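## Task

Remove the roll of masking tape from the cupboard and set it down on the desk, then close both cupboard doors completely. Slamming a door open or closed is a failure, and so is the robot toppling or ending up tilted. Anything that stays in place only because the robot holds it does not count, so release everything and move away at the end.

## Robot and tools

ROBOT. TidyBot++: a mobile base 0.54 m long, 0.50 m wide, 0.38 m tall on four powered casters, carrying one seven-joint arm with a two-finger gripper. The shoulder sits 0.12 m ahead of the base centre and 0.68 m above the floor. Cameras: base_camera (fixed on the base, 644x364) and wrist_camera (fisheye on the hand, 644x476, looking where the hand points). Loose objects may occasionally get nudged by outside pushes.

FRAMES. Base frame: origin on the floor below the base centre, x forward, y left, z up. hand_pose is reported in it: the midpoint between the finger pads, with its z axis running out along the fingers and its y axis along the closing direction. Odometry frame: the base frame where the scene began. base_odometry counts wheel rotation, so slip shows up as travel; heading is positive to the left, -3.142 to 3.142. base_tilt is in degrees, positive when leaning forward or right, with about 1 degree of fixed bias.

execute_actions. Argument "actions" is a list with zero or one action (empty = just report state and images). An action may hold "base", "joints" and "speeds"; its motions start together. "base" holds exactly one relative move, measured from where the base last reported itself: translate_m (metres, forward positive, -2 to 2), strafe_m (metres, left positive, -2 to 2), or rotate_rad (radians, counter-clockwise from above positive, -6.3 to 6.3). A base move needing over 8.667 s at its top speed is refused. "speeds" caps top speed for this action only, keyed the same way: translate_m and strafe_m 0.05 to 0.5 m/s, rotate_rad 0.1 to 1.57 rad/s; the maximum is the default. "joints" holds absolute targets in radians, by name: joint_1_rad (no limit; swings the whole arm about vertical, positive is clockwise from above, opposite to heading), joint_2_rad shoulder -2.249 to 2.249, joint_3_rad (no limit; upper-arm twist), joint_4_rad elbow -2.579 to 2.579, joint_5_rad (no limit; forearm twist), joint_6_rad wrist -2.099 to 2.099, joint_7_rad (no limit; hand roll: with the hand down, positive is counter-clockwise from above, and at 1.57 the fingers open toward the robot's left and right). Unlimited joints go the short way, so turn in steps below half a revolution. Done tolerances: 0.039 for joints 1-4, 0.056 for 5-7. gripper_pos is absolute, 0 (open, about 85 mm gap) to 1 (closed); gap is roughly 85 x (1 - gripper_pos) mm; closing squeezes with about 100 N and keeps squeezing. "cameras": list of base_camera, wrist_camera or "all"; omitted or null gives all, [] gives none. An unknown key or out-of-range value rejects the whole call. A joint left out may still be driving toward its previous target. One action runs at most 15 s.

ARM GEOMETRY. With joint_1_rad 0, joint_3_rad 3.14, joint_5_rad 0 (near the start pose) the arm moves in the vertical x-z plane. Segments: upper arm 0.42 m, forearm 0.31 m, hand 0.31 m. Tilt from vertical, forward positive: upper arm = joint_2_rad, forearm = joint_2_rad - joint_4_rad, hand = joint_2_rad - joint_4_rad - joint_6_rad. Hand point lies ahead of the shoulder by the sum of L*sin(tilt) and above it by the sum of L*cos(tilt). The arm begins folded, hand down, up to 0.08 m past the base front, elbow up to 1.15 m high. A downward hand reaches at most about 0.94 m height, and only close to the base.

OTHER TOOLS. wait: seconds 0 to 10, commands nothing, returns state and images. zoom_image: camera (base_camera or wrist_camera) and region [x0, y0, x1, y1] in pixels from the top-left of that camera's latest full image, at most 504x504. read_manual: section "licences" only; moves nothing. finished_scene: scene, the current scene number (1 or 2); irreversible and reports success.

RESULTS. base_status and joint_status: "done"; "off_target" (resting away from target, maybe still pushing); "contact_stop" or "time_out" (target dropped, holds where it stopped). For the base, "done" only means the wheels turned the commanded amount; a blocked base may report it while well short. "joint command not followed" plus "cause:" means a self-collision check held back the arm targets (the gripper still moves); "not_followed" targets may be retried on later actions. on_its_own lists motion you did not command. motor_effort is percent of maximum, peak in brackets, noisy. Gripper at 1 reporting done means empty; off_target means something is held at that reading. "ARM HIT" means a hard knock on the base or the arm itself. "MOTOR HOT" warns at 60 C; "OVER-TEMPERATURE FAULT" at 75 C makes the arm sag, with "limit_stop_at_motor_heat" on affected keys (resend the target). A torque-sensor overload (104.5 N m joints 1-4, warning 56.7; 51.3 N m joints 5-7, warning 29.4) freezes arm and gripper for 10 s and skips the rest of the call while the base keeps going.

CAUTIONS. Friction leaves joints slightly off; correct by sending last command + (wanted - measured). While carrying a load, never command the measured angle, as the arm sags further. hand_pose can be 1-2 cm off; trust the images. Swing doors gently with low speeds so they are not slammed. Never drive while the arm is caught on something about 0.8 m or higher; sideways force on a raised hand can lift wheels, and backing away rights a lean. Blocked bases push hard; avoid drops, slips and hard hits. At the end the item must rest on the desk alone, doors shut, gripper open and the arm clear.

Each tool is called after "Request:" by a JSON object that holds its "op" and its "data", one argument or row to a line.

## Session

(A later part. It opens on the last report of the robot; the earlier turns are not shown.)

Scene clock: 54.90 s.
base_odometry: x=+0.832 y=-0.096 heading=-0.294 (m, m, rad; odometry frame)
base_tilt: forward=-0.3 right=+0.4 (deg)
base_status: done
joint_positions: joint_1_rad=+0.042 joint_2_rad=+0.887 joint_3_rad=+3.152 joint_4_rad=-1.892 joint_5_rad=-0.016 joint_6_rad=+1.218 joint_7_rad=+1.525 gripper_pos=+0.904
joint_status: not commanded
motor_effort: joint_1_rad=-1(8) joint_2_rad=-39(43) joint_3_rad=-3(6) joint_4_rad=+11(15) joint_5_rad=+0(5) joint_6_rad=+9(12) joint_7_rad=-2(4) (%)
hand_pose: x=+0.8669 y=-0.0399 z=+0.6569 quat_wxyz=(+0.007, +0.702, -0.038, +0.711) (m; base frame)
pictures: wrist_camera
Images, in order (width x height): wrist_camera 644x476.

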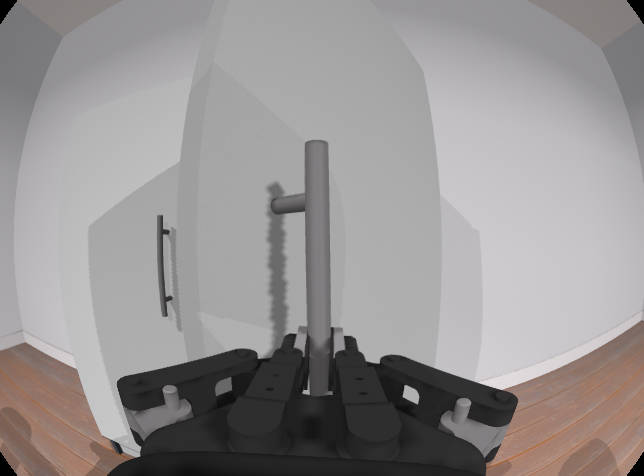

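Request:
{"op": "execute_actions", "data": {
  "actions": [
    {"joints":{"gripper_pos":0.72}}
  ],
  "cameras": ["wrist_camera"]
}}

Request:
{"op": "execute_actions", "data": {
  "actions": [
    {"base":{"translate_m":-0.13},"speeds":{"translate_m":0.1}}
  ],
  "cameras": ["wrist_camera"]
}}

Request:
{"op": "execute_actions", "data": {
  "actions": [
    {"base":{"strafe_m":0.2},"joints":{"gripper_pos":1}}
  ]
}}

Scene clock: 55.67 s.
base_odometry: x=+0.832 y=-0.096 heading=-0.294 (m, m, rad; odometry frame)
base_tilt: forward=-0.3 right=+0.4 (deg)
base_status: not commanded
joint_positions: joint_1_rad=+0.042 joint_2_rad=+0.885 joint_3_rad=+3.147 joint_4_rad=-1.892 joint_5_rad=-0.016 joint_6_rad=+1.218 joint_7_rad=+1.525 gripper_pos=+0.720
joint_status: all done
motor_effort: joint_1_rad=+0(4) joint_2_rad=-38(40) joint_3_rad=+0(3) joint_4_rad=+12(12) joint_5_rad=+0(2) joint_6_rad=+8(9) joint_7_rad=+1(2) (%)
hand_pose: x=+0.8671 y=-0.0375 z=+0.6582 quat_wxyz=(+0.005, +0.702, -0.038, +0.711) (m; base frame)
pictures: wrist_camera
Images, in order (width x height): wrist_camera 644x476.

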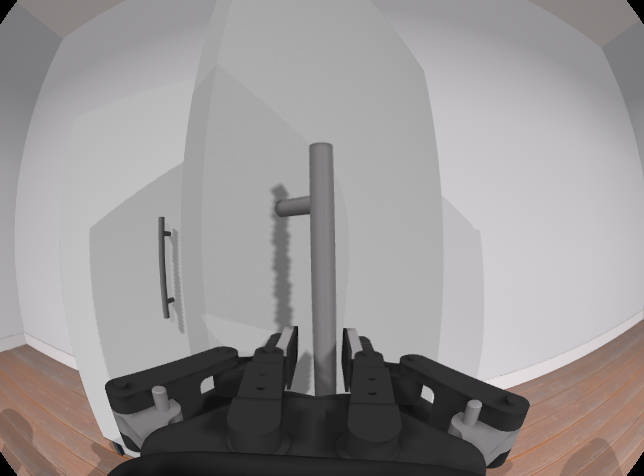

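Scene clock: 57.53 s.
base_odometry: x=+0.707 y=-0.059 heading=-0.294 (m, m, rad; odometry frame)
base_tilt: forward=-0.3 right=+0.4 (deg)
base_status: done
joint_positions: joint_1_rad=+0.042 joint_2_rad=+0.885 joint_3_rad=+3.147 joint_4_rad=-1.892 joint_5_rad=-0.016 joint_6_rad=+1.218 joint_7_rad=+1.525 gripper_pos=+0.720
joint_status: not commanded
motor_effort: joint_1_rad=+0(2) joint_2_rad=-39(40) joint_3_rad=+0(2) joint_4_rad=+12(14) joint_5_rad=+1(1) joint_6_rad=+8(8) joint_7_rad=+1(0) (%)
hand_pose: x=+0.8671 y=-0.0375 z=+0.6583 quat_wxyz=(+0.005, +0.702, -0.038, +0.711) (m; base frame)
pictures: wrist_camera
Images, in order (width x height): wrist_camera 644x476.

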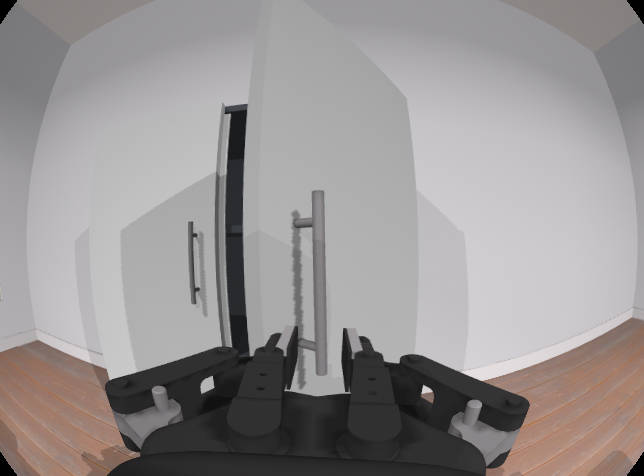

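Scene clock: 59.17 s.
base_odometry: x=+0.765 y=+0.133 heading=-0.294 (m, m, rad; odometry frame)
base_tilt: forward=-0.3 right=+0.4 (deg)
base_status: done
joint_positions: joint_1_rad=+0.038 joint_2_rad=+0.885 joint_3_rad=+3.143 joint_4_rad=-1.892 joint_5_rad=-0.016 joint_6_rad=+1.218 joint_7_rad=+1.525 gripper_pos=+0.999
joint_status: all done
motor_effort: joint_1_rad=+0(5) joint_2_rad=-38(40) joint_3_rad=-1(3) joint_4_rad=+12(13) joint_5_rad=+0(1) joint_6_rad=+8(8) joint_7_rad=+1(1) (%)
hand_pose: x=+0.8673 y=-0.0325 z=+0.6583 quat_wxyz=(+0.001, +0.702, -0.037, +0.711) (m; base frame)
pictures: base_camera, wrist_camera
Images, in order (width x height): base_camera 644x364, wrist_camera 644x476.

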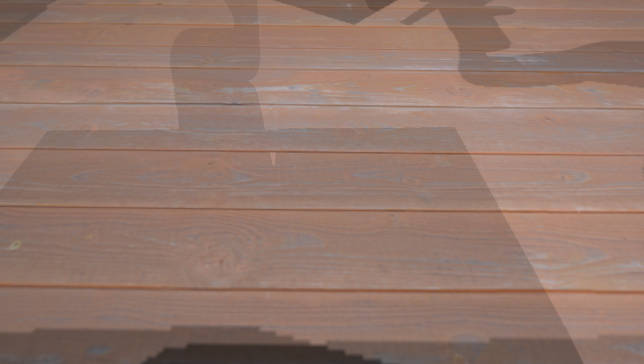

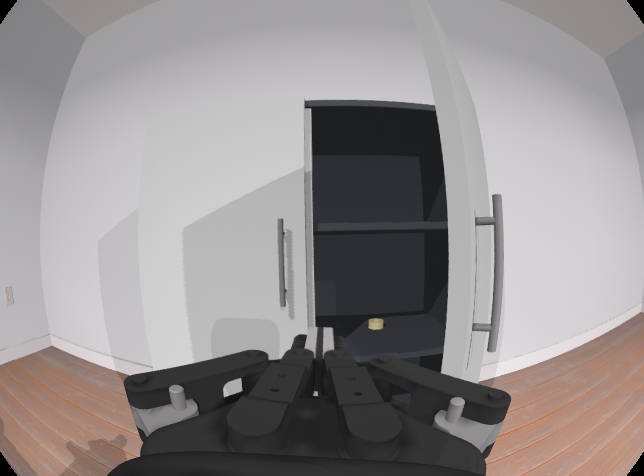

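Request:
{"op": "execute_actions", "data": {
  "actions": [
    {"base":{"translate_m":0.22}}
  ],
  "cameras": ["wrist_camera"]
}}

Request:
{"op": "execute_actions", "data": {
  "actions": [
    {"base":{"strafe_m":-0.34},"speeds":{"strafe_m":0.06}}
  ]
}}

Scene clock: 60.97 s.
base_odometry: x=+0.976 y=+0.069 heading=-0.294 (m, m, rad; odometry frame)
base_tilt: forward=-0.3 right=+0.4 (deg)
base_status: done
joint_positions: joint_1_rad=+0.038 joint_2_rad=+0.885 joint_3_rad=+3.143 joint_4_rad=-1.892 joint_5_rad=-0.016 joint_6_rad=+1.218 joint_7_rad=+1.525 gripper_pos=+0.999
joint_status: not commanded
motor_effort: joint_1_rad=+1(2) joint_2_rad=-38(41) joint_3_rad=+0(1) joint_4_rad=+13(13) joint_5_rad=+0(0) joint_6_rad=+8(9) joint_7_rad=+1(1) (%)
hand_pose: x=+0.8673 y=-0.0325 z=+0.6586 quat_wxyz=(+0.001, +0.702, -0.037, +0.711) (m; base frame)
pictures: wrist_camera
Images, in order (width x height): wrist_camera 644x476.

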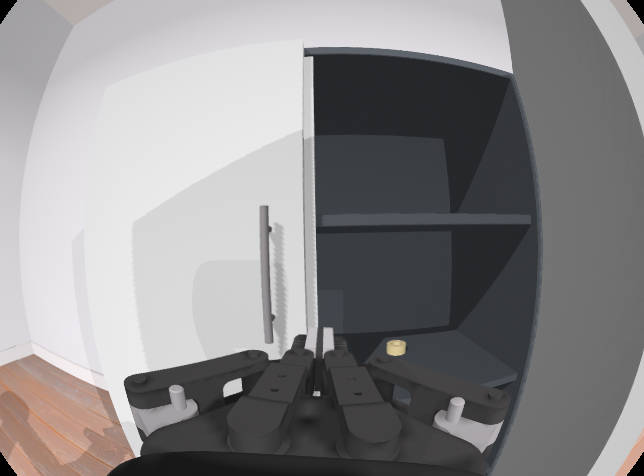

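Scene clock: 67.10 s.
base_odometry: x=+0.878 y=-0.256 heading=-0.293 (m, m, rad; odometry frame)
base_tilt: forward=-0.3 right=+0.4 (deg)
base_status: done
joint_positions: joint_1_rad=-0.131 joint_2_rad=+0.860 joint_3_rad=+3.018 joint_4_rad=-1.955 joint_5_rad=+0.031 joint_6_rad=+1.223 joint_7_rad=+1.525 gripper_pos=+0.999
joint_status: not commanded
motor_effort: joint_1_rad=+36(39) joint_2_rad=-32(39) joint_3_rad=+20(22) joint_4_rad=+27(28) joint_5_rad=-14(15) joint_6_rad=+6(8) joint_7_rad=+0(0) (%)
hand_pose: x=+0.8300 y=+0.1662 z=+0.6572 quat_wxyz=(-0.130, +0.711, +0.041, +0.690) (m; base frame)
pictures: base_camera, wrist_camera
Images, in order (width x height): base_camera 644x364, wrist_camera 644x476.

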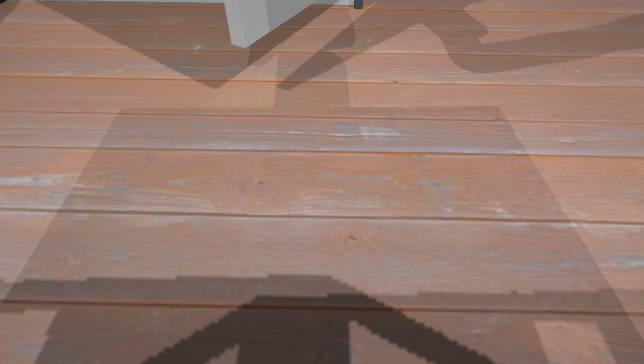

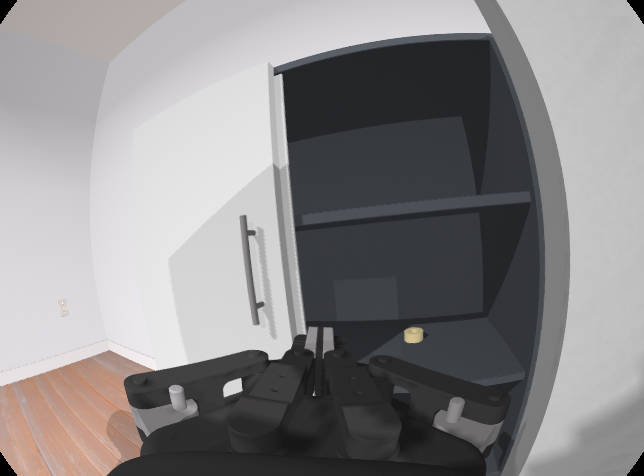

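Request:
{"op": "execute_actions", "data": {
  "actions": [
    {"base":{"strafe_m":0.40},"speeds":{"strafe_m":0.12}}
  ]
}}

Scene clock: 71.10 s.
base_odometry: x=+0.993 y=+0.127 heading=-0.293 (m, m, rad; odometry frame)
base_tilt: forward=-0.3 right=+0.4 (deg)
base_status: done
joint_positions: joint_1_rad=+0.022 joint_2_rad=+0.872 joint_3_rad=+3.130 joint_4_rad=-1.909 joint_5_rad=+0.009 joint_6_rad=+1.225 joint_7_rad=+1.525 gripper_pos=+0.999
joint_status: not commanded
motor_effort: joint_1_rad=+0(35) joint_2_rad=-38(39) joint_3_rad=-1(20) joint_4_rad=+13(27) joint_5_rad=+0(13) joint_6_rad=+8(9) joint_7_rad=+1(0) (%)
hand_pose: x=+0.8633 y=-0.0067 z=+0.6629 quat_wxyz=(-0.016, +0.702, -0.020, +0.712) (m; base frame)
pictures: base_camera, wrist_camera
Images, in order (width x height): base_camera 644x364, wrist_camera 644x476.

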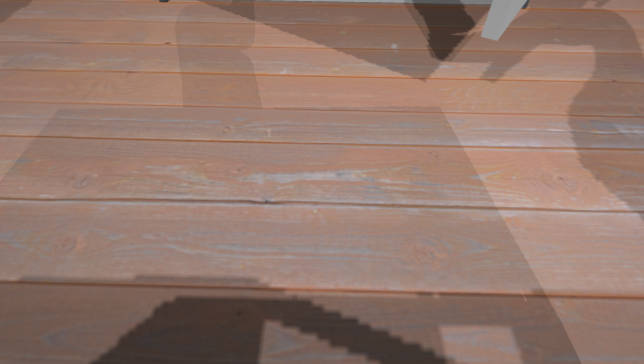

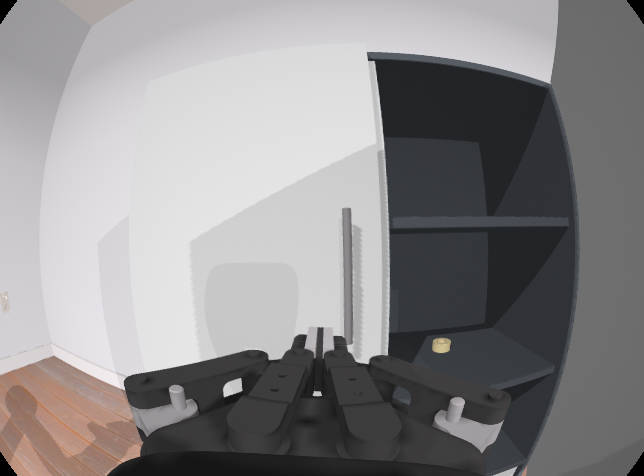

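Request:
{"op": "execute_actions", "data": {
  "actions": [
    {"base":{"strafe_m":0.38},"joints":{"joint_7_rad":3.09}}
  ],
  "cameras": []
}}

Request:
{"op": "execute_actions", "data": {
  "actions": [
    {"joints":{"joint_1_rad":0.8},"base":{"rotate_rad":-0.03}}
  ],
  "cameras": []
}}

Request:
{"op": "execute_actions", "data": {
  "actions": [
    {"base":{"translate_m":0.17},"speeds":{"translate_m":0.2}}
  ]
}}

Scene clock: 73.57 s.
base_odometry: x=+1.104 y=+0.491 heading=-0.294 (m, m, rad; odometry frame)
base_tilt: forward=-0.3 right=+0.4 (deg)
base_status: done
joint_positions: joint_1_rad=+0.028 joint_2_rad=+0.873 joint_3_rad=+3.133 joint_4_rad=-1.909 joint_5_rad=+0.007 joint_6_rad=+1.225 joint_7_rad=+3.092 gripper_pos=+0.999
joint_status: all done
motor_effort: joint_1_rad=+0(6) joint_2_rad=-38(40) joint_3_rad=+0(2) joint_4_rad=+12(13) joint_5_rad=+0(1) joint_6_rad=+8(8) joint_7_rad=+1(1) (%)
hand_pose: x=+0.8632 y=-0.0129 z=+0.6628 quat_wxyz=(+0.494, +0.513, +0.479, +0.513) (m; base frame)
pictures: none
No camera images: the call's "cameras" was empty. Leave "cameras" out to get every camera's image.

Scene clock: 75.60 s.
base_odometry: x=+1.104 y=+0.491 heading=-0.323 (m, m, rad; odometry frame)
base_tilt: forward=-0.3 right=+0.4 (deg)
base_status: done
joint_positions: joint_1_rad=+0.779 joint_2_rad=+0.873 joint_3_rad=+3.139 joint_4_rad=-1.908 joint_5_rad=+0.006 joint_6_rad=+1.225 joint_7_rad=+3.092 gripper_pos=+0.999
joint_status: all done
motor_effort: joint_1_rad=+0(6) joint_2_rad=-38(40) joint_3_rad=-1(3) joint_4_rad=+13(12) joint_5_rad=+0(1) joint_6_rad=+8(9) joint_7_rad=+1(1) (%)
hand_pose: x=+0.6517 y=-0.5201 z=+0.6628 quat_wxyz=(+0.649, +0.653, +0.257, +0.293) (m; base frame)
pictures: none
No camera images: the call's "cameras" was empty. Leave "cameras" out to get every camera's image.

Scene clock: 77.20 s.
base_odometry: x=+1.265 y=+0.437 heading=-0.323 (m, m, rad; odometry frame)
base_tilt: forward=-0.3 right=+0.4 (deg)
base_status: done
joint_positions: joint_1_rad=+0.782 joint_2_rad=+0.873 joint_3_rad=+3.139 joint_4_rad=-1.907 joint_5_rad=+0.006 joint_6_rad=+1.225 joint_7_rad=+3.092 gripper_pos=+0.999
joint_status: not commanded
motor_effort: joint_1_rad=+0(3) joint_2_rad=-38(39) joint_3_rad=-1(2) joint_4_rad=+12(13) joint_5_rad=+0(0) joint_6_rad=+8(8) joint_7_rad=+1(1) (%)
hand_pose: x=+0.6506 y=-0.5219 z=+0.6634 quat_wxyz=(+0.650, +0.653, +0.256, +0.293) (m; base frame)
pictures: base_camera, wrist_camera
Images, in order (width x height): base_camera 644x364, wrist_camera 644x476.

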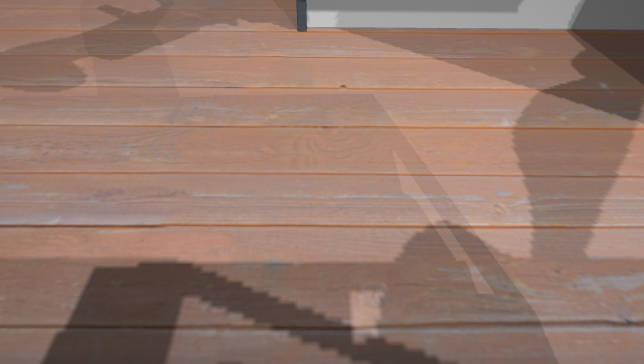

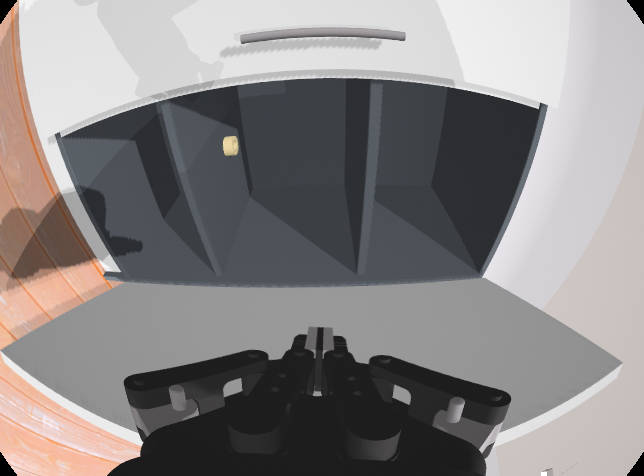

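Request:
{"op": "execute_actions", "data": {
  "actions": [
    {"base":{"translate_m":0.05},"speeds":{"translate_m":0.1}}
  ],
  "cameras": []
}}

Request:
{"op": "execute_actions", "data": {
  "actions": [
    {"base":{"strafe_m":-0.25},"speeds":{"strafe_m":0.06}}
  ]
}}

Scene clock: 78.33 s.
base_odometry: x=+1.313 y=+0.422 heading=-0.323 (m, m, rad; odometry frame)
base_tilt: forward=-0.3 right=+0.4 (deg)
base_status: done
joint_positions: joint_1_rad=+0.784 joint_2_rad=+0.873 joint_3_rad=+3.139 joint_4_rad=-1.906 joint_5_rad=+0.006 joint_6_rad=+1.225 joint_7_rad=+3.092 gripper_pos=+0.999
joint_status: not commanded
motor_effort: joint_1_rad=+0(3) joint_2_rad=-38(40) joint_3_rad=-1(2) joint_4_rad=+12(14) joint_5_rad=+0(0) joint_6_rad=+8(9) joint_7_rad=+1(1) (%)
hand_pose: x=+0.6497 y=-0.5232 z=+0.6635 quat_wxyz=(+0.651, +0.653, +0.255, +0.292) (m; base frame)
pictures: none
No camera images: the call's "cameras" was empty. Leave "cameras" out to get every camera's image.

Scene clock: 83.00 s.
base_odometry: x=+1.233 y=+0.184 heading=-0.322 (m, m, rad; odometry frame)
base_tilt: forward=-0.3 right=+0.5 (deg)
base_status: done
joint_positions: joint_1_rad=+0.785 joint_2_rad=+0.873 joint_3_rad=+3.139 joint_4_rad=-1.906 joint_5_rad=+0.006 joint_6_rad=+1.225 joint_7_rad=+3.092 gripper_pos=+0.999
joint_status: not commanded
motor_effort: joint_1_rad=+0(3) joint_2_rad=-38(39) joint_3_rad=-1(2) joint_4_rad=+13(13) joint_5_rad=+0(1) joint_6_rad=+8(8) joint_7_rad=+1(1) (%)
hand_pose: x=+0.6493 y=-0.5236 z=+0.6636 quat_wxyz=(+0.651, +0.653, +0.254, +0.292) (m; base frame)
pictures: base_camera, wrist_camera
Images, in order (width x height): base_camera 644x364, wrist_camera 644x476.

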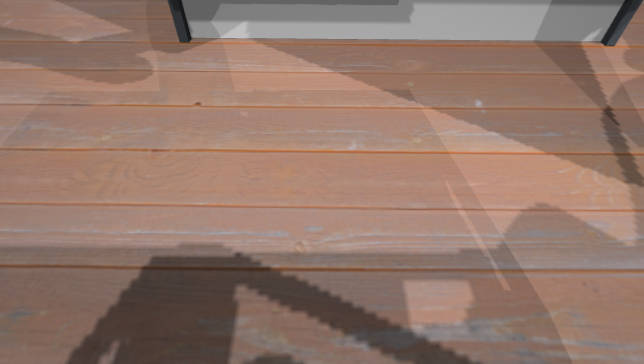

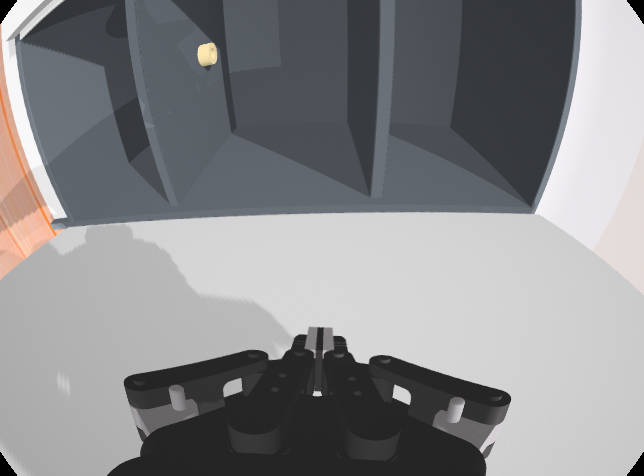

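Request:
{"op": "execute_actions", "data": {
  "actions": [
    {"base":{"strafe_m":-0.15},"speeds":{"strafe_m":0.06}}
  ]
}}

Scene clock: 86.07 s.
base_odometry: x=+1.186 y=+0.042 heading=-0.322 (m, m, rad; odometry frame)
base_tilt: forward=-0.3 right=+0.4 (deg)
base_status: done
joint_positions: joint_1_rad=+0.786 joint_2_rad=+0.873 joint_3_rad=+3.139 joint_4_rad=-1.905 joint_5_rad=+0.006 joint_6_rad=+1.225 joint_7_rad=+3.092 gripper_pos=+0.999
joint_status: not commanded
motor_effort: joint_1_rad=+0(7) joint_2_rad=-38(40) joint_3_rad=-1(2) joint_4_rad=+13(14) joint_5_rad=+0(3) joint_6_rad=+8(8) joint_7_rad=+1(0) (%)
hand_pose: x=+0.6489 y=-0.5241 z=+0.6636 quat_wxyz=(+0.651, +0.653, +0.254, +0.291) (m; base frame)
pictures: base_camera, wrist_camera
Images, in order (width x height): base_camera 644x364, wrist_camera 644x476.

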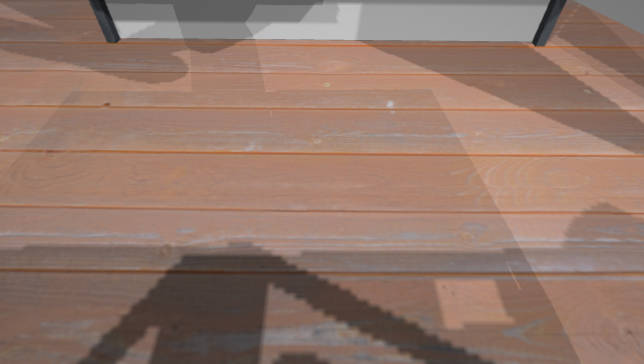

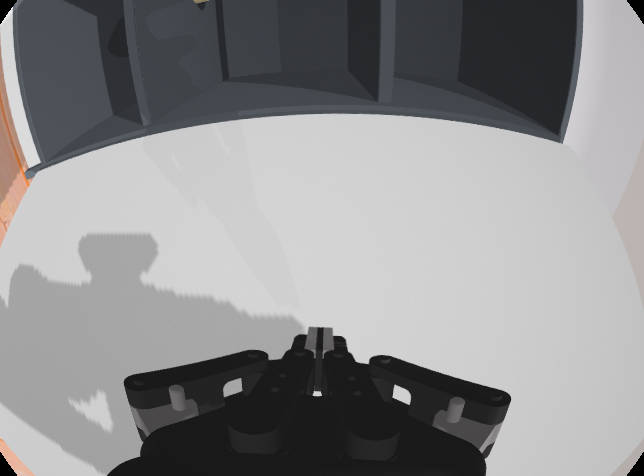

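Request:
{"op": "execute_actions", "data": {
  "actions": [
    {"joints":{"joint_1_rad":0.6},"base":{"translate_m":-0.3}}
  ],
  "cameras": []
}}

Request:
{"op": "execute_actions", "data": {
  "actions": [
    {"joints":{"joint_1_rad":-0.01,"joint_7_rad":1.52,"gripper_pos":0}}
  ],
  "cameras": []
}}

Request:
{"op": "execute_actions", "data": {
  "actions": [
    {"joints":{"joint_2_rad":1.29,"joint_4_rad":-1.105,"joint_5_rad":0,"joint_6_rad":0.44},"base":{"strafe_m":-0.29}}
  ]
}}

Scene clock: 88.23 s.
base_odometry: x=+0.901 y=+0.137 heading=-0.322 (m, m, rad; odometry frame)
base_tilt: forward=-0.3 right=+0.4 (deg)
base_status: done
joint_positions: joint_1_rad=+0.606 joint_2_rad=+0.874 joint_3_rad=+3.138 joint_4_rad=-1.905 joint_5_rad=+0.005 joint_6_rad=+1.225 joint_7_rad=+3.092 gripper_pos=+0.999
joint_status: all done
motor_effort: joint_1_rad=+1(4) joint_2_rad=-38(39) joint_3_rad=-1(3) joint_4_rad=+12(14) joint_5_rad=+0(1) joint_6_rad=+8(8) joint_7_rad=+1(1) (%)
hand_pose: x=+0.7344 y=-0.4208 z=+0.6637 quat_wxyz=(+0.622, +0.628, +0.312, +0.349) (m; base frame)
pictures: none
No camera images: the call's "cameras" was empty. Leave "cameras" out to get every camera's image.

Scene clock: 90.30 s.
base_odometry: x=+0.901 y=+0.137 heading=-0.322 (m, m, rad; odometry frame)
base_tilt: forward=-0.3 right=+0.4 (deg)
base_status: not commanded
joint_positions: joint_1_rad=+0.004 joint_2_rad=+0.874 joint_3_rad=+3.138 joint_4_rad=-1.905 joint_5_rad=+0.005 joint_6_rad=+1.225 joint_7_rad=+1.536 gripper_pos=+0.000
joint_status: all done
motor_effort: joint_1_rad=+1(3) joint_2_rad=-38(38) joint_3_rad=+0(2) joint_4_rad=+12(12) joint_5_rad=+0(1) joint_6_rad=+8(8) joint_7_rad=+1(1) (%)
hand_pose: x=+0.8645 y=+0.0019 z=+0.6637 quat_wxyz=(-0.014, +0.701, -0.011, +0.713) (m; base frame)
pictures: none
No camera images: the call's "cameras" was empty. Leave "cameras" out to get every camera's image.

Scene clock: 92.37 s.
base_odometry: x=+0.809 y=-0.139 heading=-0.322 (m, m, rad; odometry frame)
base_tilt: forward=-0.3 right=+0.4 (deg)
base_status: done
joint_positions: joint_1_rad=+0.003 joint_2_rad=+1.283 joint_3_rad=+3.140 joint_4_rad=-1.127 joint_5_rad=+0.005 joint_6_rad=+0.478 joint_7_rad=+1.536 gripper_pos=+0.000
joint_status: all done
motor_effort: joint_1_rad=+0(5) joint_2_rad=-50(50) joint_3_rad=-1(3) joint_4_rad=+18(18) joint_5_rad=+0(1) joint_6_rad=+8(8) joint_7_rad=+1(1) (%)
hand_pose: x=+1.0237 y=+0.0003 z=+0.4573 quat_wxyz=(-0.009, +0.822, -0.013, +0.569) (m; base frame)
pictures: base_camera, wrist_camera
Images, in order (width x height): base_camera 644x364, wrist_camera 644x476.

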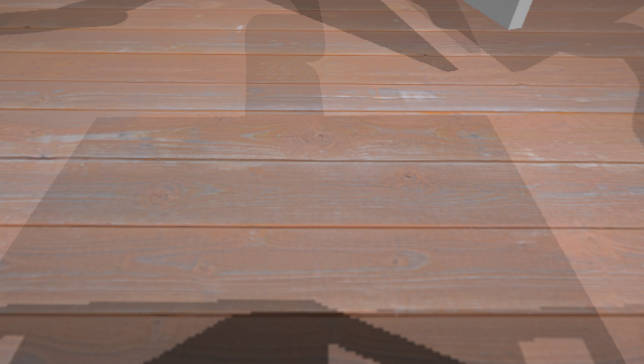

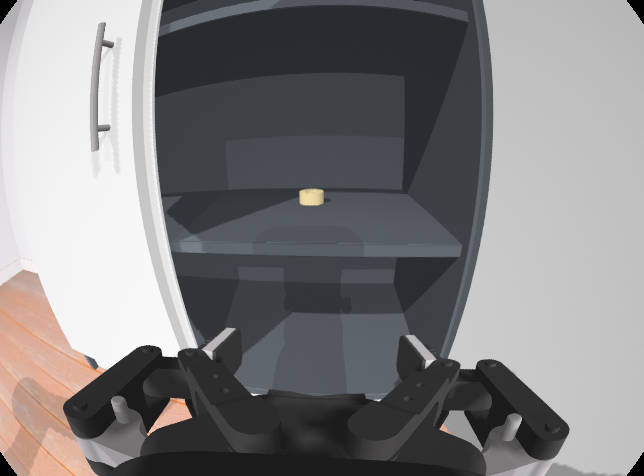

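Request:
{"op": "execute_actions", "data": {
  "actions": [
    {"base":{"strafe_m":0.02}}
  ],
  "cameras": []
}}

Request:
{"op": "execute_actions", "data": {
  "actions": [
    {"base":{"translate_m":0.28},"speeds":{"translate_m":0.2}}
  ]
}}

Scene clock: 93.17 s.
base_odometry: x=+0.816 y=-0.120 heading=-0.322 (m, m, rad; odometry frame)
base_tilt: forward=-0.3 right=+0.4 (deg)
base_status: done
joint_positions: joint_1_rad=-0.011 joint_2_rad=+1.283 joint_3_rad=+3.140 joint_4_rad=-1.126 joint_5_rad=+0.005 joint_6_rad=+0.478 joint_7_rad=+1.536 gripper_pos=+0.000
joint_status: not commanded
motor_effort: joint_1_rad=+1(7) joint_2_rad=-50(51) joint_3_rad=+0(3) joint_4_rad=+17(18) joint_5_rad=+0(1) joint_6_rad=+7(8) joint_7_rad=+1(1) (%)
hand_pose: x=+1.0238 y=+0.0126 z=+0.4575 quat_wxyz=(-0.013, +0.822, -0.007, +0.569) (m; base frame)
pictures: none
No camera images: the call's "cameras" was empty. Leave "cameras" out to get every camera's image.

Scene clock: 95.30 s.
base_odometry: x=+1.081 y=-0.209 heading=-0.323 (m, m, rad; odometry frame)
base_tilt: forward=-0.3 right=+0.4 (deg)
base_status: done
joint_positions: joint_1_rad=-0.011 joint_2_rad=+1.283 joint_3_rad=+3.140 joint_4_rad=-1.121 joint_5_rad=+0.005 joint_6_rad=+0.478 joint_7_rad=+1.536 gripper_pos=+0.000
joint_status: not commanded
motor_effort: joint_1_rad=+0(1) joint_2_rad=-50(51) joint_3_rad=-1(1) joint_4_rad=+18(19) joint_5_rad=+0(0) joint_6_rad=+8(8) joint_7_rad=+1(1) (%)
hand_pose: x=+1.0254 y=+0.0126 z=+0.4597 quat_wxyz=(-0.013, +0.821, -0.007, +0.571) (m; base frame)
pictures: base_camera, wrist_camera
Images, in order (width x height): base_camera 644x364, wrist_camera 644x476.

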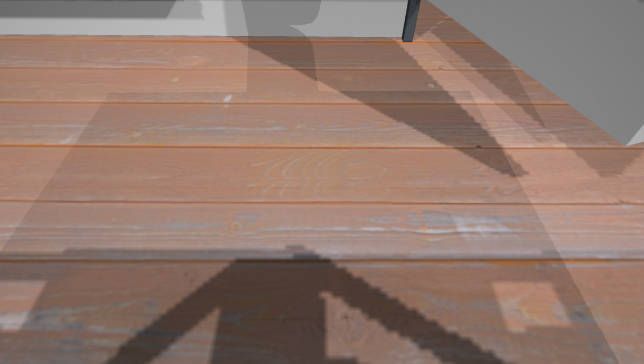

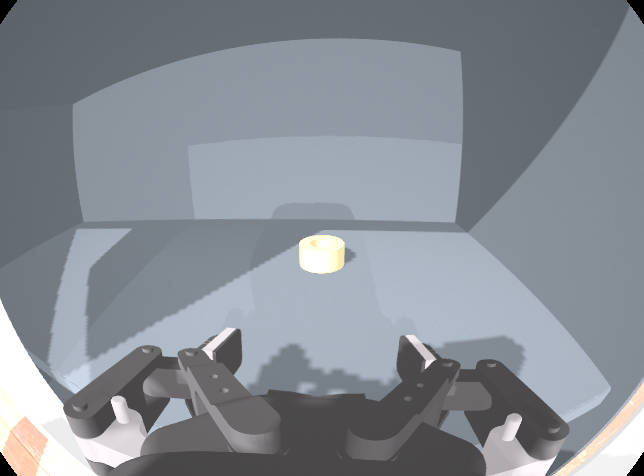

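Request:
{"op": "execute_actions", "data": {
  "actions": [
    {"base":{"translate_m":0.13},"speeds":{"translate_m":0.1}}
  ],
  "cameras": ["wrist_camera"]
}}

Scene clock: 97.20 s.
base_odometry: x=+1.205 y=-0.250 heading=-0.323 (m, m, rad; odometry frame)
base_tilt: forward=-0.3 right=+0.4 (deg)
base_status: done
joint_positions: joint_1_rad=-0.011 joint_2_rad=+1.284 joint_3_rad=+3.140 joint_4_rad=-1.120 joint_5_rad=+0.005 joint_6_rad=+0.478 joint_7_rad=+1.536 gripper_pos=+0.000
joint_status: not commanded
motor_effort: joint_1_rad=+0(3) joint_2_rad=-50(52) joint_3_rad=-1(2) joint_4_rad=+18(19) joint_5_rad=+0(1) joint_6_rad=+8(8) joint_7_rad=+1(1) (%)
hand_pose: x=+1.0259 y=+0.0126 z=+0.4603 quat_wxyz=(-0.013, +0.821, -0.007, +0.571) (m; base frame)
pictures: wrist_camera
Images, in order (width x height): wrist_camera 644x476.

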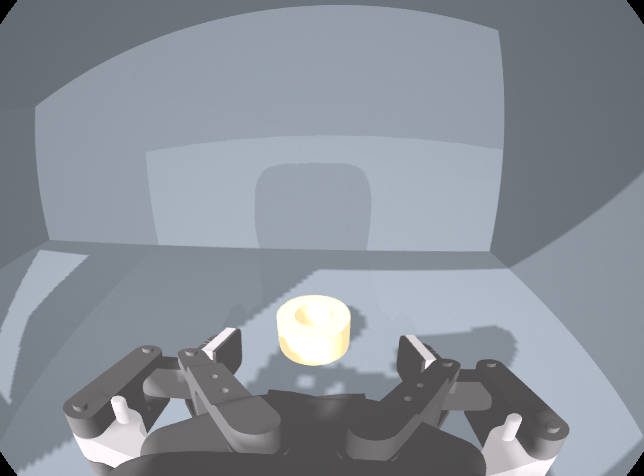

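Request:
{"op": "execute_actions", "data": {
  "actions": [
    {"base":{"translate_m":0.027},"speeds":{"translate_m":0.06},"joints":{"joint_2_rad":1.31}}
  ],
  "cameras": ["wrist_camera"]
}}

Scene clock: 98.23 s.
base_odometry: x=+1.231 y=-0.259 heading=-0.323 (m, m, rad; odometry frame)
base_tilt: forward=-0.3 right=+0.4 (deg)
base_status: done
joint_positions: joint_1_rad=-0.011 joint_2_rad=+1.302 joint_3_rad=+3.140 joint_4_rad=-1.119 joint_5_rad=+0.005 joint_6_rad=+0.478 joint_7_rad=+1.536 gripper_pos=+0.000
joint_status: all done
motor_effort: joint_1_rad=+1(3) joint_2_rad=-49(50) joint_3_rad=-1(2) joint_4_rad=+17(18) joint_5_rad=+0(1) joint_6_rad=+7(8) joint_7_rad=+1(1) (%)
hand_pose: x=+1.0218 y=+0.0126 z=+0.4438 quat_wxyz=(-0.013, +0.826, -0.008, +0.564) (m; base frame)
pictures: wrist_camera
Images, in order (width x height): wrist_camera 644x476.

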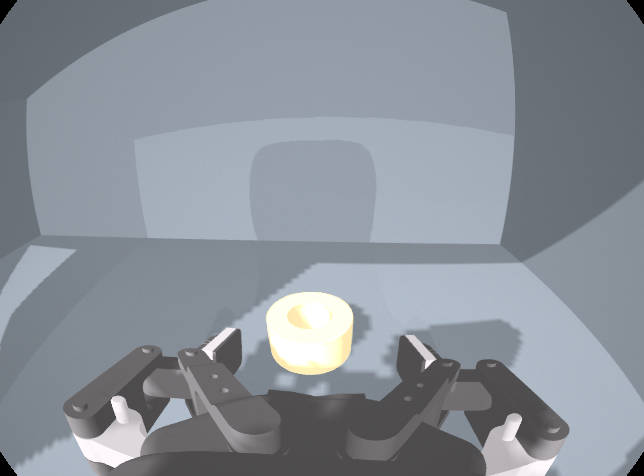

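Request:
{"op": "execute_actions", "data": {
  "actions": [
    {"base":{"translate_m":0.012},"speeds":{"translate_m":0.06}}
  ],
  "cameras": []
}}

Request:
{"op": "execute_actions", "data": {
  "actions": [
    {"joints":{"gripper_pos":1}}
  ],
  "cameras": ["wrist_camera"]
}}

Request:
{"op": "execute_actions", "data": {
  "actions": [
    {"joints":{"joint_2_rad":1.25}}
  ],
  "cameras": ["wrist_camera"]
}}

Scene clock: 98.97 s.
base_odometry: x=+1.242 y=-0.263 heading=-0.323 (m, m, rad; odometry frame)
base_tilt: forward=-0.3 right=+0.4 (deg)
base_status: done
joint_positions: joint_1_rad=-0.011 joint_2_rad=+1.302 joint_3_rad=+3.140 joint_4_rad=-1.118 joint_5_rad=+0.005 joint_6_rad=+0.478 joint_7_rad=+1.536 gripper_pos=+0.000
joint_status: not commanded
motor_effort: joint_1_rad=-1(2) joint_2_rad=-50(51) joint_3_rad=-1(1) joint_4_rad=+18(18) joint_5_rad=+0(1) joint_6_rad=+8(8) joint_7_rad=+1(1) (%)
hand_pose: x=+1.0224 y=+0.0126 z=+0.4446 quat_wxyz=(-0.013, +0.825, -0.008, +0.564) (m; base frame)
pictures: none
No camera images: the call's "cameras" was empty. Leave "cameras" out to get every camera's image.

Scene clock: 100.07 s.
base_odometry: x=+1.242 y=-0.263 heading=-0.323 (m, m, rad; odometry frame)
base_tilt: forward=-0.3 right=+0.4 (deg)
base_status: not commanded
joint_positions: joint_1_rad=-0.011 joint_2_rad=+1.302 joint_3_rad=+3.140 joint_4_rad=-1.117 joint_5_rad=+0.005 joint_6_rad=+0.478 joint_7_rad=+1.536 gripper_pos=+0.511
joint_status: gripper_pos off_target (ended at +0.511, target +1.000)
motor_effort: joint_1_rad=+0(1) joint_2_rad=-48(50) joint_3_rad=+0(1) joint_4_rad=+17(18) joint_5_rad=+0(0) joint_6_rad=+7(7) joint_7_rad=+1(1) (%)
hand_pose: x=+1.0225 y=+0.0126 z=+0.4450 quat_wxyz=(-0.013, +0.825, -0.008, +0.565) (m; base frame)
pictures: wrist_camera
Images, in order (width x height): wrist_camera 644x476.

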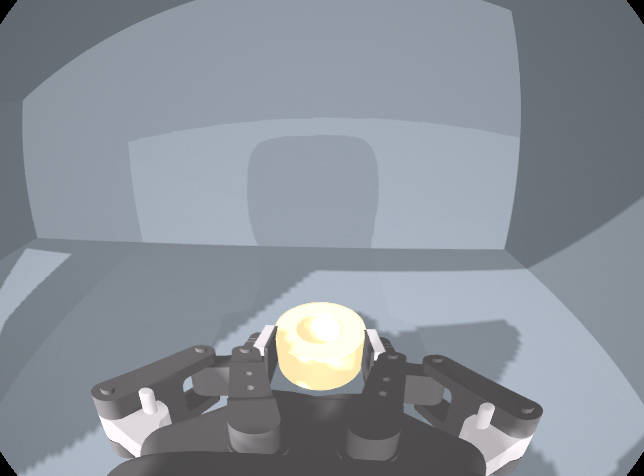

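Scene clock: 101.03 s.
base_odometry: x=+1.242 y=-0.263 heading=-0.323 (m, m, rad; odometry frame)
base_tilt: forward=-0.3 right=+0.4 (deg)
base_status: not commanded
joint_positions: joint_1_rad=-0.011 joint_2_rad=+1.254 joint_3_rad=+3.140 joint_4_rad=-1.117 joint_5_rad=+0.005 joint_6_rad=+0.477 joint_7_rad=+1.536 gripper_pos=+0.511
joint_status: all done
motor_effort: joint_1_rad=+1(0) joint_2_rad=-50(53) joint_3_rad=+0(0) joint_4_rad=+18(19) joint_5_rad=+0(0) joint_6_rad=+8(8) joint_7_rad=+1(1) (%)
hand_pose: x=+1.0330 y=+0.0127 z=+0.4888 quat_wxyz=(-0.014, +0.812, -0.007, +0.584) (m; base frame)
pictures: wrist_camera
Images, in order (width x height): wrist_camera 644x476.

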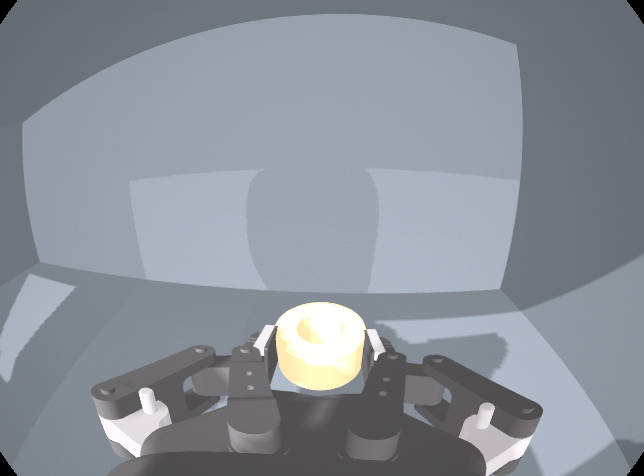

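Request:
{"op": "execute_actions", "data": {
  "actions": [
    {"base":{"translate_m":-1.3}}
  ],
  "cameras": []
}}

Request:
{"op": "execute_actions", "data": {
  "actions": [
    {"base":{"rotate_rad":1.571},"joints":{"joint_2_rad":0.4,"joint_4_rad":-1.53,"joint_6_rad":0.07}}
  ],
  "cameras": []
}}

Request:
{"op": "execute_actions", "data": {
  "actions": [
    {"base":{"translate_m":0.3}}
  ]
}}

Scene clock: 105.23 s.
base_odometry: x=+0.009 y=+0.150 heading=-0.324 (m, m, rad; odometry frame)
base_tilt: forward=-0.3 right=+0.4 (deg)
base_status: done
joint_positions: joint_1_rad=-0.011 joint_2_rad=+1.254 joint_3_rad=+3.140 joint_4_rad=-1.116 joint_5_rad=+0.005 joint_6_rad=+0.476 joint_7_rad=+1.536 gripper_pos=+0.511
joint_status: not commanded
motor_effort: joint_1_rad=+1(5) joint_2_rad=-49(52) joint_3_rad=-1(2) joint_4_rad=+18(20) joint_5_rad=+0(0) joint_6_rad=+8(8) joint_7_rad=+1(1) (%)
hand_pose: x=+1.0331 y=+0.0127 z=+0.4890 quat_wxyz=(-0.014, +0.811, -0.007, +0.584) (m; base frame)
pictures: none
No camera images: the call's "cameras" was empty. Leave "cameras" out to get every camera's image.

Scene clock: 107.80 s.
base_odometry: x=+0.009 y=+0.150 heading=+1.247 (m, m, rad; odometry frame)
base_tilt: forward=-0.3 right=+0.4 (deg)
base_status: done
joint_positions: joint_1_rad=-0.032 joint_2_rad=+0.403 joint_3_rad=+3.130 joint_4_rad=-1.509 joint_5_rad=+0.005 joint_6_rad=+0.110 joint_7_rad=+1.536 gripper_pos=+0.511
joint_status: all done
motor_effort: joint_1_rad=+0(11) joint_2_rad=-34(53) joint_3_rad=-1(5) joint_4_rad=+23(21) joint_5_rad=+0(1) joint_6_rad=+8(9) joint_7_rad=+1(1) (%)
hand_pose: x=+0.8824 y=+0.0330 z=+0.8919 quat_wxyz=(-0.025, +0.784, +0.004, +0.620) (m; base frame)
pictures: none
No camera images: the call's "cameras" was empty. Leave "cameras" out to get every camera's image.

Scene clock: 109.70 s.
base_odometry: x=+0.104 y=+0.435 heading=+1.248 (m, m, rad; odometry frame)
base_tilt: forward=-0.3 right=+0.4 (deg)
base_status: done
joint_positions: joint_1_rad=-0.032 joint_2_rad=+0.406 joint_3_rad=+3.130 joint_4_rad=-1.513 joint_5_rad=+0.005 joint_6_rad=+0.107 joint_7_rad=+1.536 gripper_pos=+0.511
joint_status: not commanded
motor_effort: joint_1_rad=+0(1) joint_2_rad=-34(37) joint_3_rad=-1(1) joint_4_rad=+23(24) joint_5_rad=+0(0) joint_6_rad=+8(9) joint_7_rad=+1(1) (%)
hand_pose: x=+0.8821 y=+0.0330 z=+0.8868 quat_wxyz=(-0.024, +0.787, +0.004, +0.616) (m; base frame)
pictures: base_camera, wrist_camera
Images, in order (width x height): base_camera 644x364, wrist_camera 644x476.

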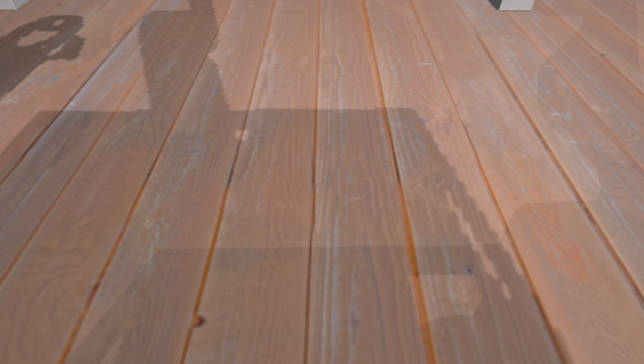

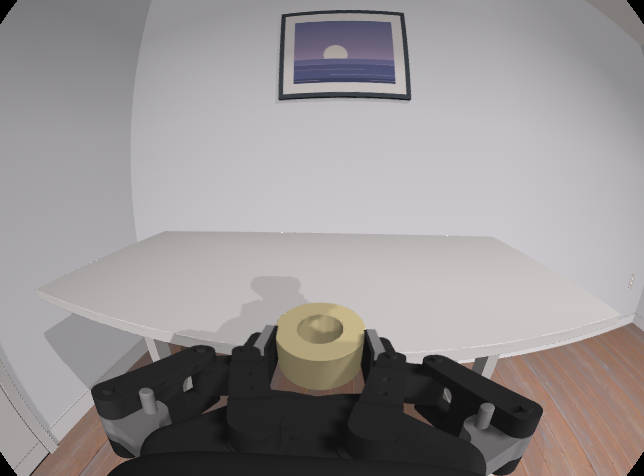

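Request:
{"op": "execute_actions", "data": {
  "actions": [
    {"base":{"translate_m":0.4}}
  ],
  "cameras": []
}}

Request:
{"op": "execute_actions", "data": {
  "actions": [
    {"joints":{"joint_2_rad":0.5}}
  ],
  "cameras": ["wrist_camera"]
}}

Scene clock: 111.93 s.
base_odometry: x=+0.231 y=+0.815 heading=+1.249 (m, m, rad; odometry frame)
base_tilt: forward=-0.3 right=+0.4 (deg)
base_status: done
joint_positions: joint_1_rad=-0.031 joint_2_rad=+0.407 joint_3_rad=+3.130 joint_4_rad=-1.515 joint_5_rad=+0.005 joint_6_rad=+0.106 joint_7_rad=+1.536 gripper_pos=+0.511
joint_status: not commanded
motor_effort: joint_1_rad=+0(2) joint_2_rad=-34(38) joint_3_rad=+0(2) joint_4_rad=+23(24) joint_5_rad=+0(0) joint_6_rad=+8(8) joint_7_rad=+1(1) (%)
hand_pose: x=+0.8819 y=+0.0330 z=+0.8847 quat_wxyz=(-0.024, +0.788, +0.004, +0.615) (m; base frame)
pictures: none
No camera images: the call's "cameras" was empty. Leave "cameras" out to get every camera's image.

Scene clock: 113.17 s.
base_odometry: x=+0.231 y=+0.815 heading=+1.249 (m, m, rad; odometry frame)
base_tilt: forward=-0.3 right=+0.4 (deg)
base_status: not commanded
joint_positions: joint_1_rad=-0.031 joint_2_rad=+0.506 joint_3_rad=+3.130 joint_4_rad=-1.520 joint_5_rad=+0.005 joint_6_rad=+0.106 joint_7_rad=+1.536 gripper_pos=+0.511
joint_status: all done
motor_effort: joint_1_rad=+0(1) joint_2_rad=-36(40) joint_3_rad=+0(0) joint_4_rad=+21(23) joint_5_rad=+0(0) joint_6_rad=+8(9) joint_7_rad=+1(1) (%)
hand_pose: x=+0.8970 y=+0.0334 z=+0.8055 quat_wxyz=(-0.023, +0.819, +0.003, +0.573) (m; base frame)
pictures: wrist_camera
Images, in order (width x height): wrist_camera 644x476.

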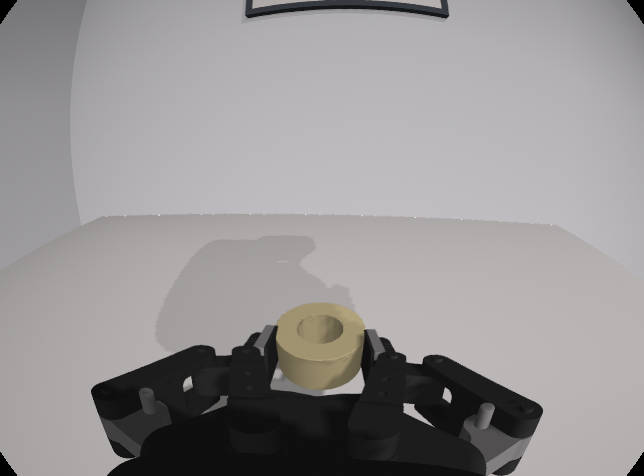

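Request:
{"op": "execute_actions", "data": {
  "actions": [
    {"joints":{"joint_2_rad":0.55,"joint_6_rad":0.11}}
  ],
  "cameras": []
}}

Request:
{"op": "execute_actions", "data": {
  "actions": [
    {"joints":{"joint_2_rad":0.575}}
  ],
  "cameras": ["wrist_camera"]
}}

Scene clock: 114.13 s.
base_odometry: x=+0.231 y=+0.815 heading=+1.249 (m, m, rad; odometry frame)
base_tilt: forward=-0.3 right=+0.4 (deg)
base_status: not commanded
joint_positions: joint_1_rad=-0.031 joint_2_rad=+0.550 joint_3_rad=+3.130 joint_4_rad=-1.520 joint_5_rad=+0.005 joint_6_rad=+0.106 joint_7_rad=+1.536 gripper_pos=+0.511
joint_status: all done
motor_effort: joint_1_rad=+0(0) joint_2_rad=-38(39) joint_3_rad=-1(0) joint_4_rad=+22(22) joint_5_rad=+0(0) joint_6_rad=+8(8) joint_7_rad=+1(1) (%)
hand_pose: x=+0.9016 y=+0.0336 z=+0.7712 quat_wxyz=(-0.023, +0.832, +0.003, +0.555) (m; base frame)
pictures: none
No camera images: the call's "cameras" was empty. Leave "cameras" out to get every camera's image.

Scene clock: 114.87 s.
base_odometry: x=+0.231 y=+0.815 heading=+1.249 (m, m, rad; odometry frame)
base_tilt: forward=-0.3 right=+0.4 (deg)
base_status: not commanded
joint_positions: joint_1_rad=-0.031 joint_2_rad=+0.570 joint_3_rad=+3.130 joint_4_rad=-1.520 joint_5_rad=+0.005 joint_6_rad=+0.106 joint_7_rad=+1.536 gripper_pos=+0.511
joint_status: all done
motor_effort: joint_1_rad=+1(0) joint_2_rad=-38(38) joint_3_rad=-1(0) joint_4_rad=+21(22) joint_5_rad=+0(0) joint_6_rad=+7(8) joint_7_rad=+1(1) (%)
hand_pose: x=+0.9032 y=+0.0336 z=+0.7554 quat_wxyz=(-0.022, +0.837, +0.003, +0.547) (m; base frame)
pictures: wrist_camera
Images, in order (width x height): wrist_camera 644x476.

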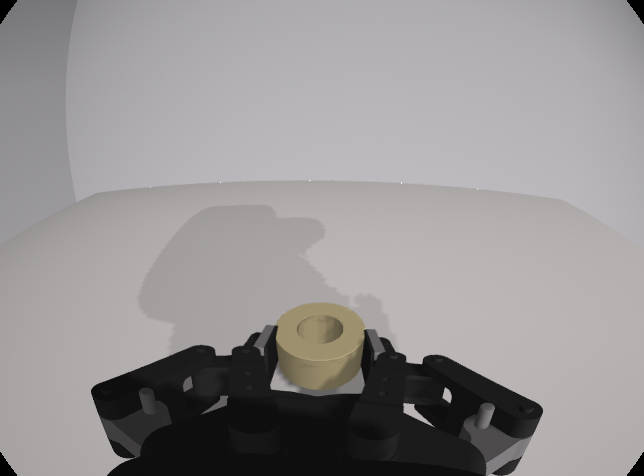

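Request:
{"op": "execute_actions", "data": {
  "actions": [
    {"joints":{"joint_2_rad":0.60,"joint_6_rad":0.15}}
  ],
  "cameras": []
}}

Request:
{"op": "execute_actions", "data": {
  "actions": [
    {"joints":{"joint_2_rad":0.625}}
  ],
  "cameras": ["wrist_camera"]
}}

Scene clock: 115.57 s.
base_odometry: x=+0.231 y=+0.815 heading=+1.249 (m, m, rad; odometry frame)
base_tilt: forward=-0.3 right=+0.4 (deg)
base_status: not commanded
joint_positions: joint_1_rad=-0.031 joint_2_rad=+0.581 joint_3_rad=+3.130 joint_4_rad=-1.520 joint_5_rad=+0.005 joint_6_rad=+0.118 joint_7_rad=+1.536 gripper_pos=+0.511
joint_status: all done
motor_effort: joint_1_rad=+0(0) joint_2_rad=-36(38) joint_3_rad=-1(1) joint_4_rad=+19(22) joint_5_rad=+0(0) joint_6_rad=+6(8) joint_7_rad=+1(1) (%)
hand_pose: x=+0.9055 y=+0.0337 z=+0.7498 quat_wxyz=(-0.023, +0.837, +0.003, +0.547) (m; base frame)
pictures: none
No camera images: the call's "cameras" was empty. Leave "cameras" out to get every camera's image.

Scene clock: 116.17 s.
base_odometry: x=+0.231 y=+0.815 heading=+1.249 (m, m, rad; odometry frame)
base_tilt: forward=-0.3 right=+0.4 (deg)
base_status: not commanded
joint_positions: joint_1_rad=-0.031 joint_2_rad=+0.586 joint_3_rad=+3.130 joint_4_rad=-1.520 joint_5_rad=+0.005 joint_6_rad=+0.128 joint_7_rad=+1.536 gripper_pos=+0.511
joint_status: joint_2_rad off_target (ended at +0.586, target +0.625)
motor_effort: joint_1_rad=+0(0) joint_2_rad=-33(36) joint_3_rad=-1(0) joint_4_rad=+17(19) joint_5_rad=+0(1) joint_6_rad=+4(6) joint_7_rad=+1(1) (%)
hand_pose: x=+0.9071 y=+0.0338 z=+0.7492 quat_wxyz=(-0.023, +0.835, +0.003, +0.549) (m; base frame)
pictures: wrist_camera
Images, in order (width x height): wrist_camera 644x476.

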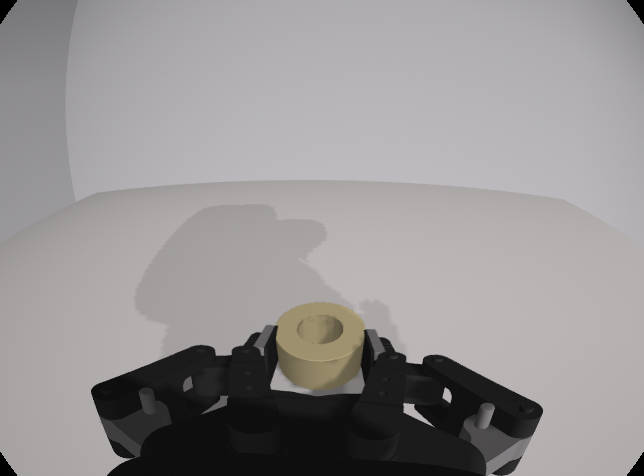

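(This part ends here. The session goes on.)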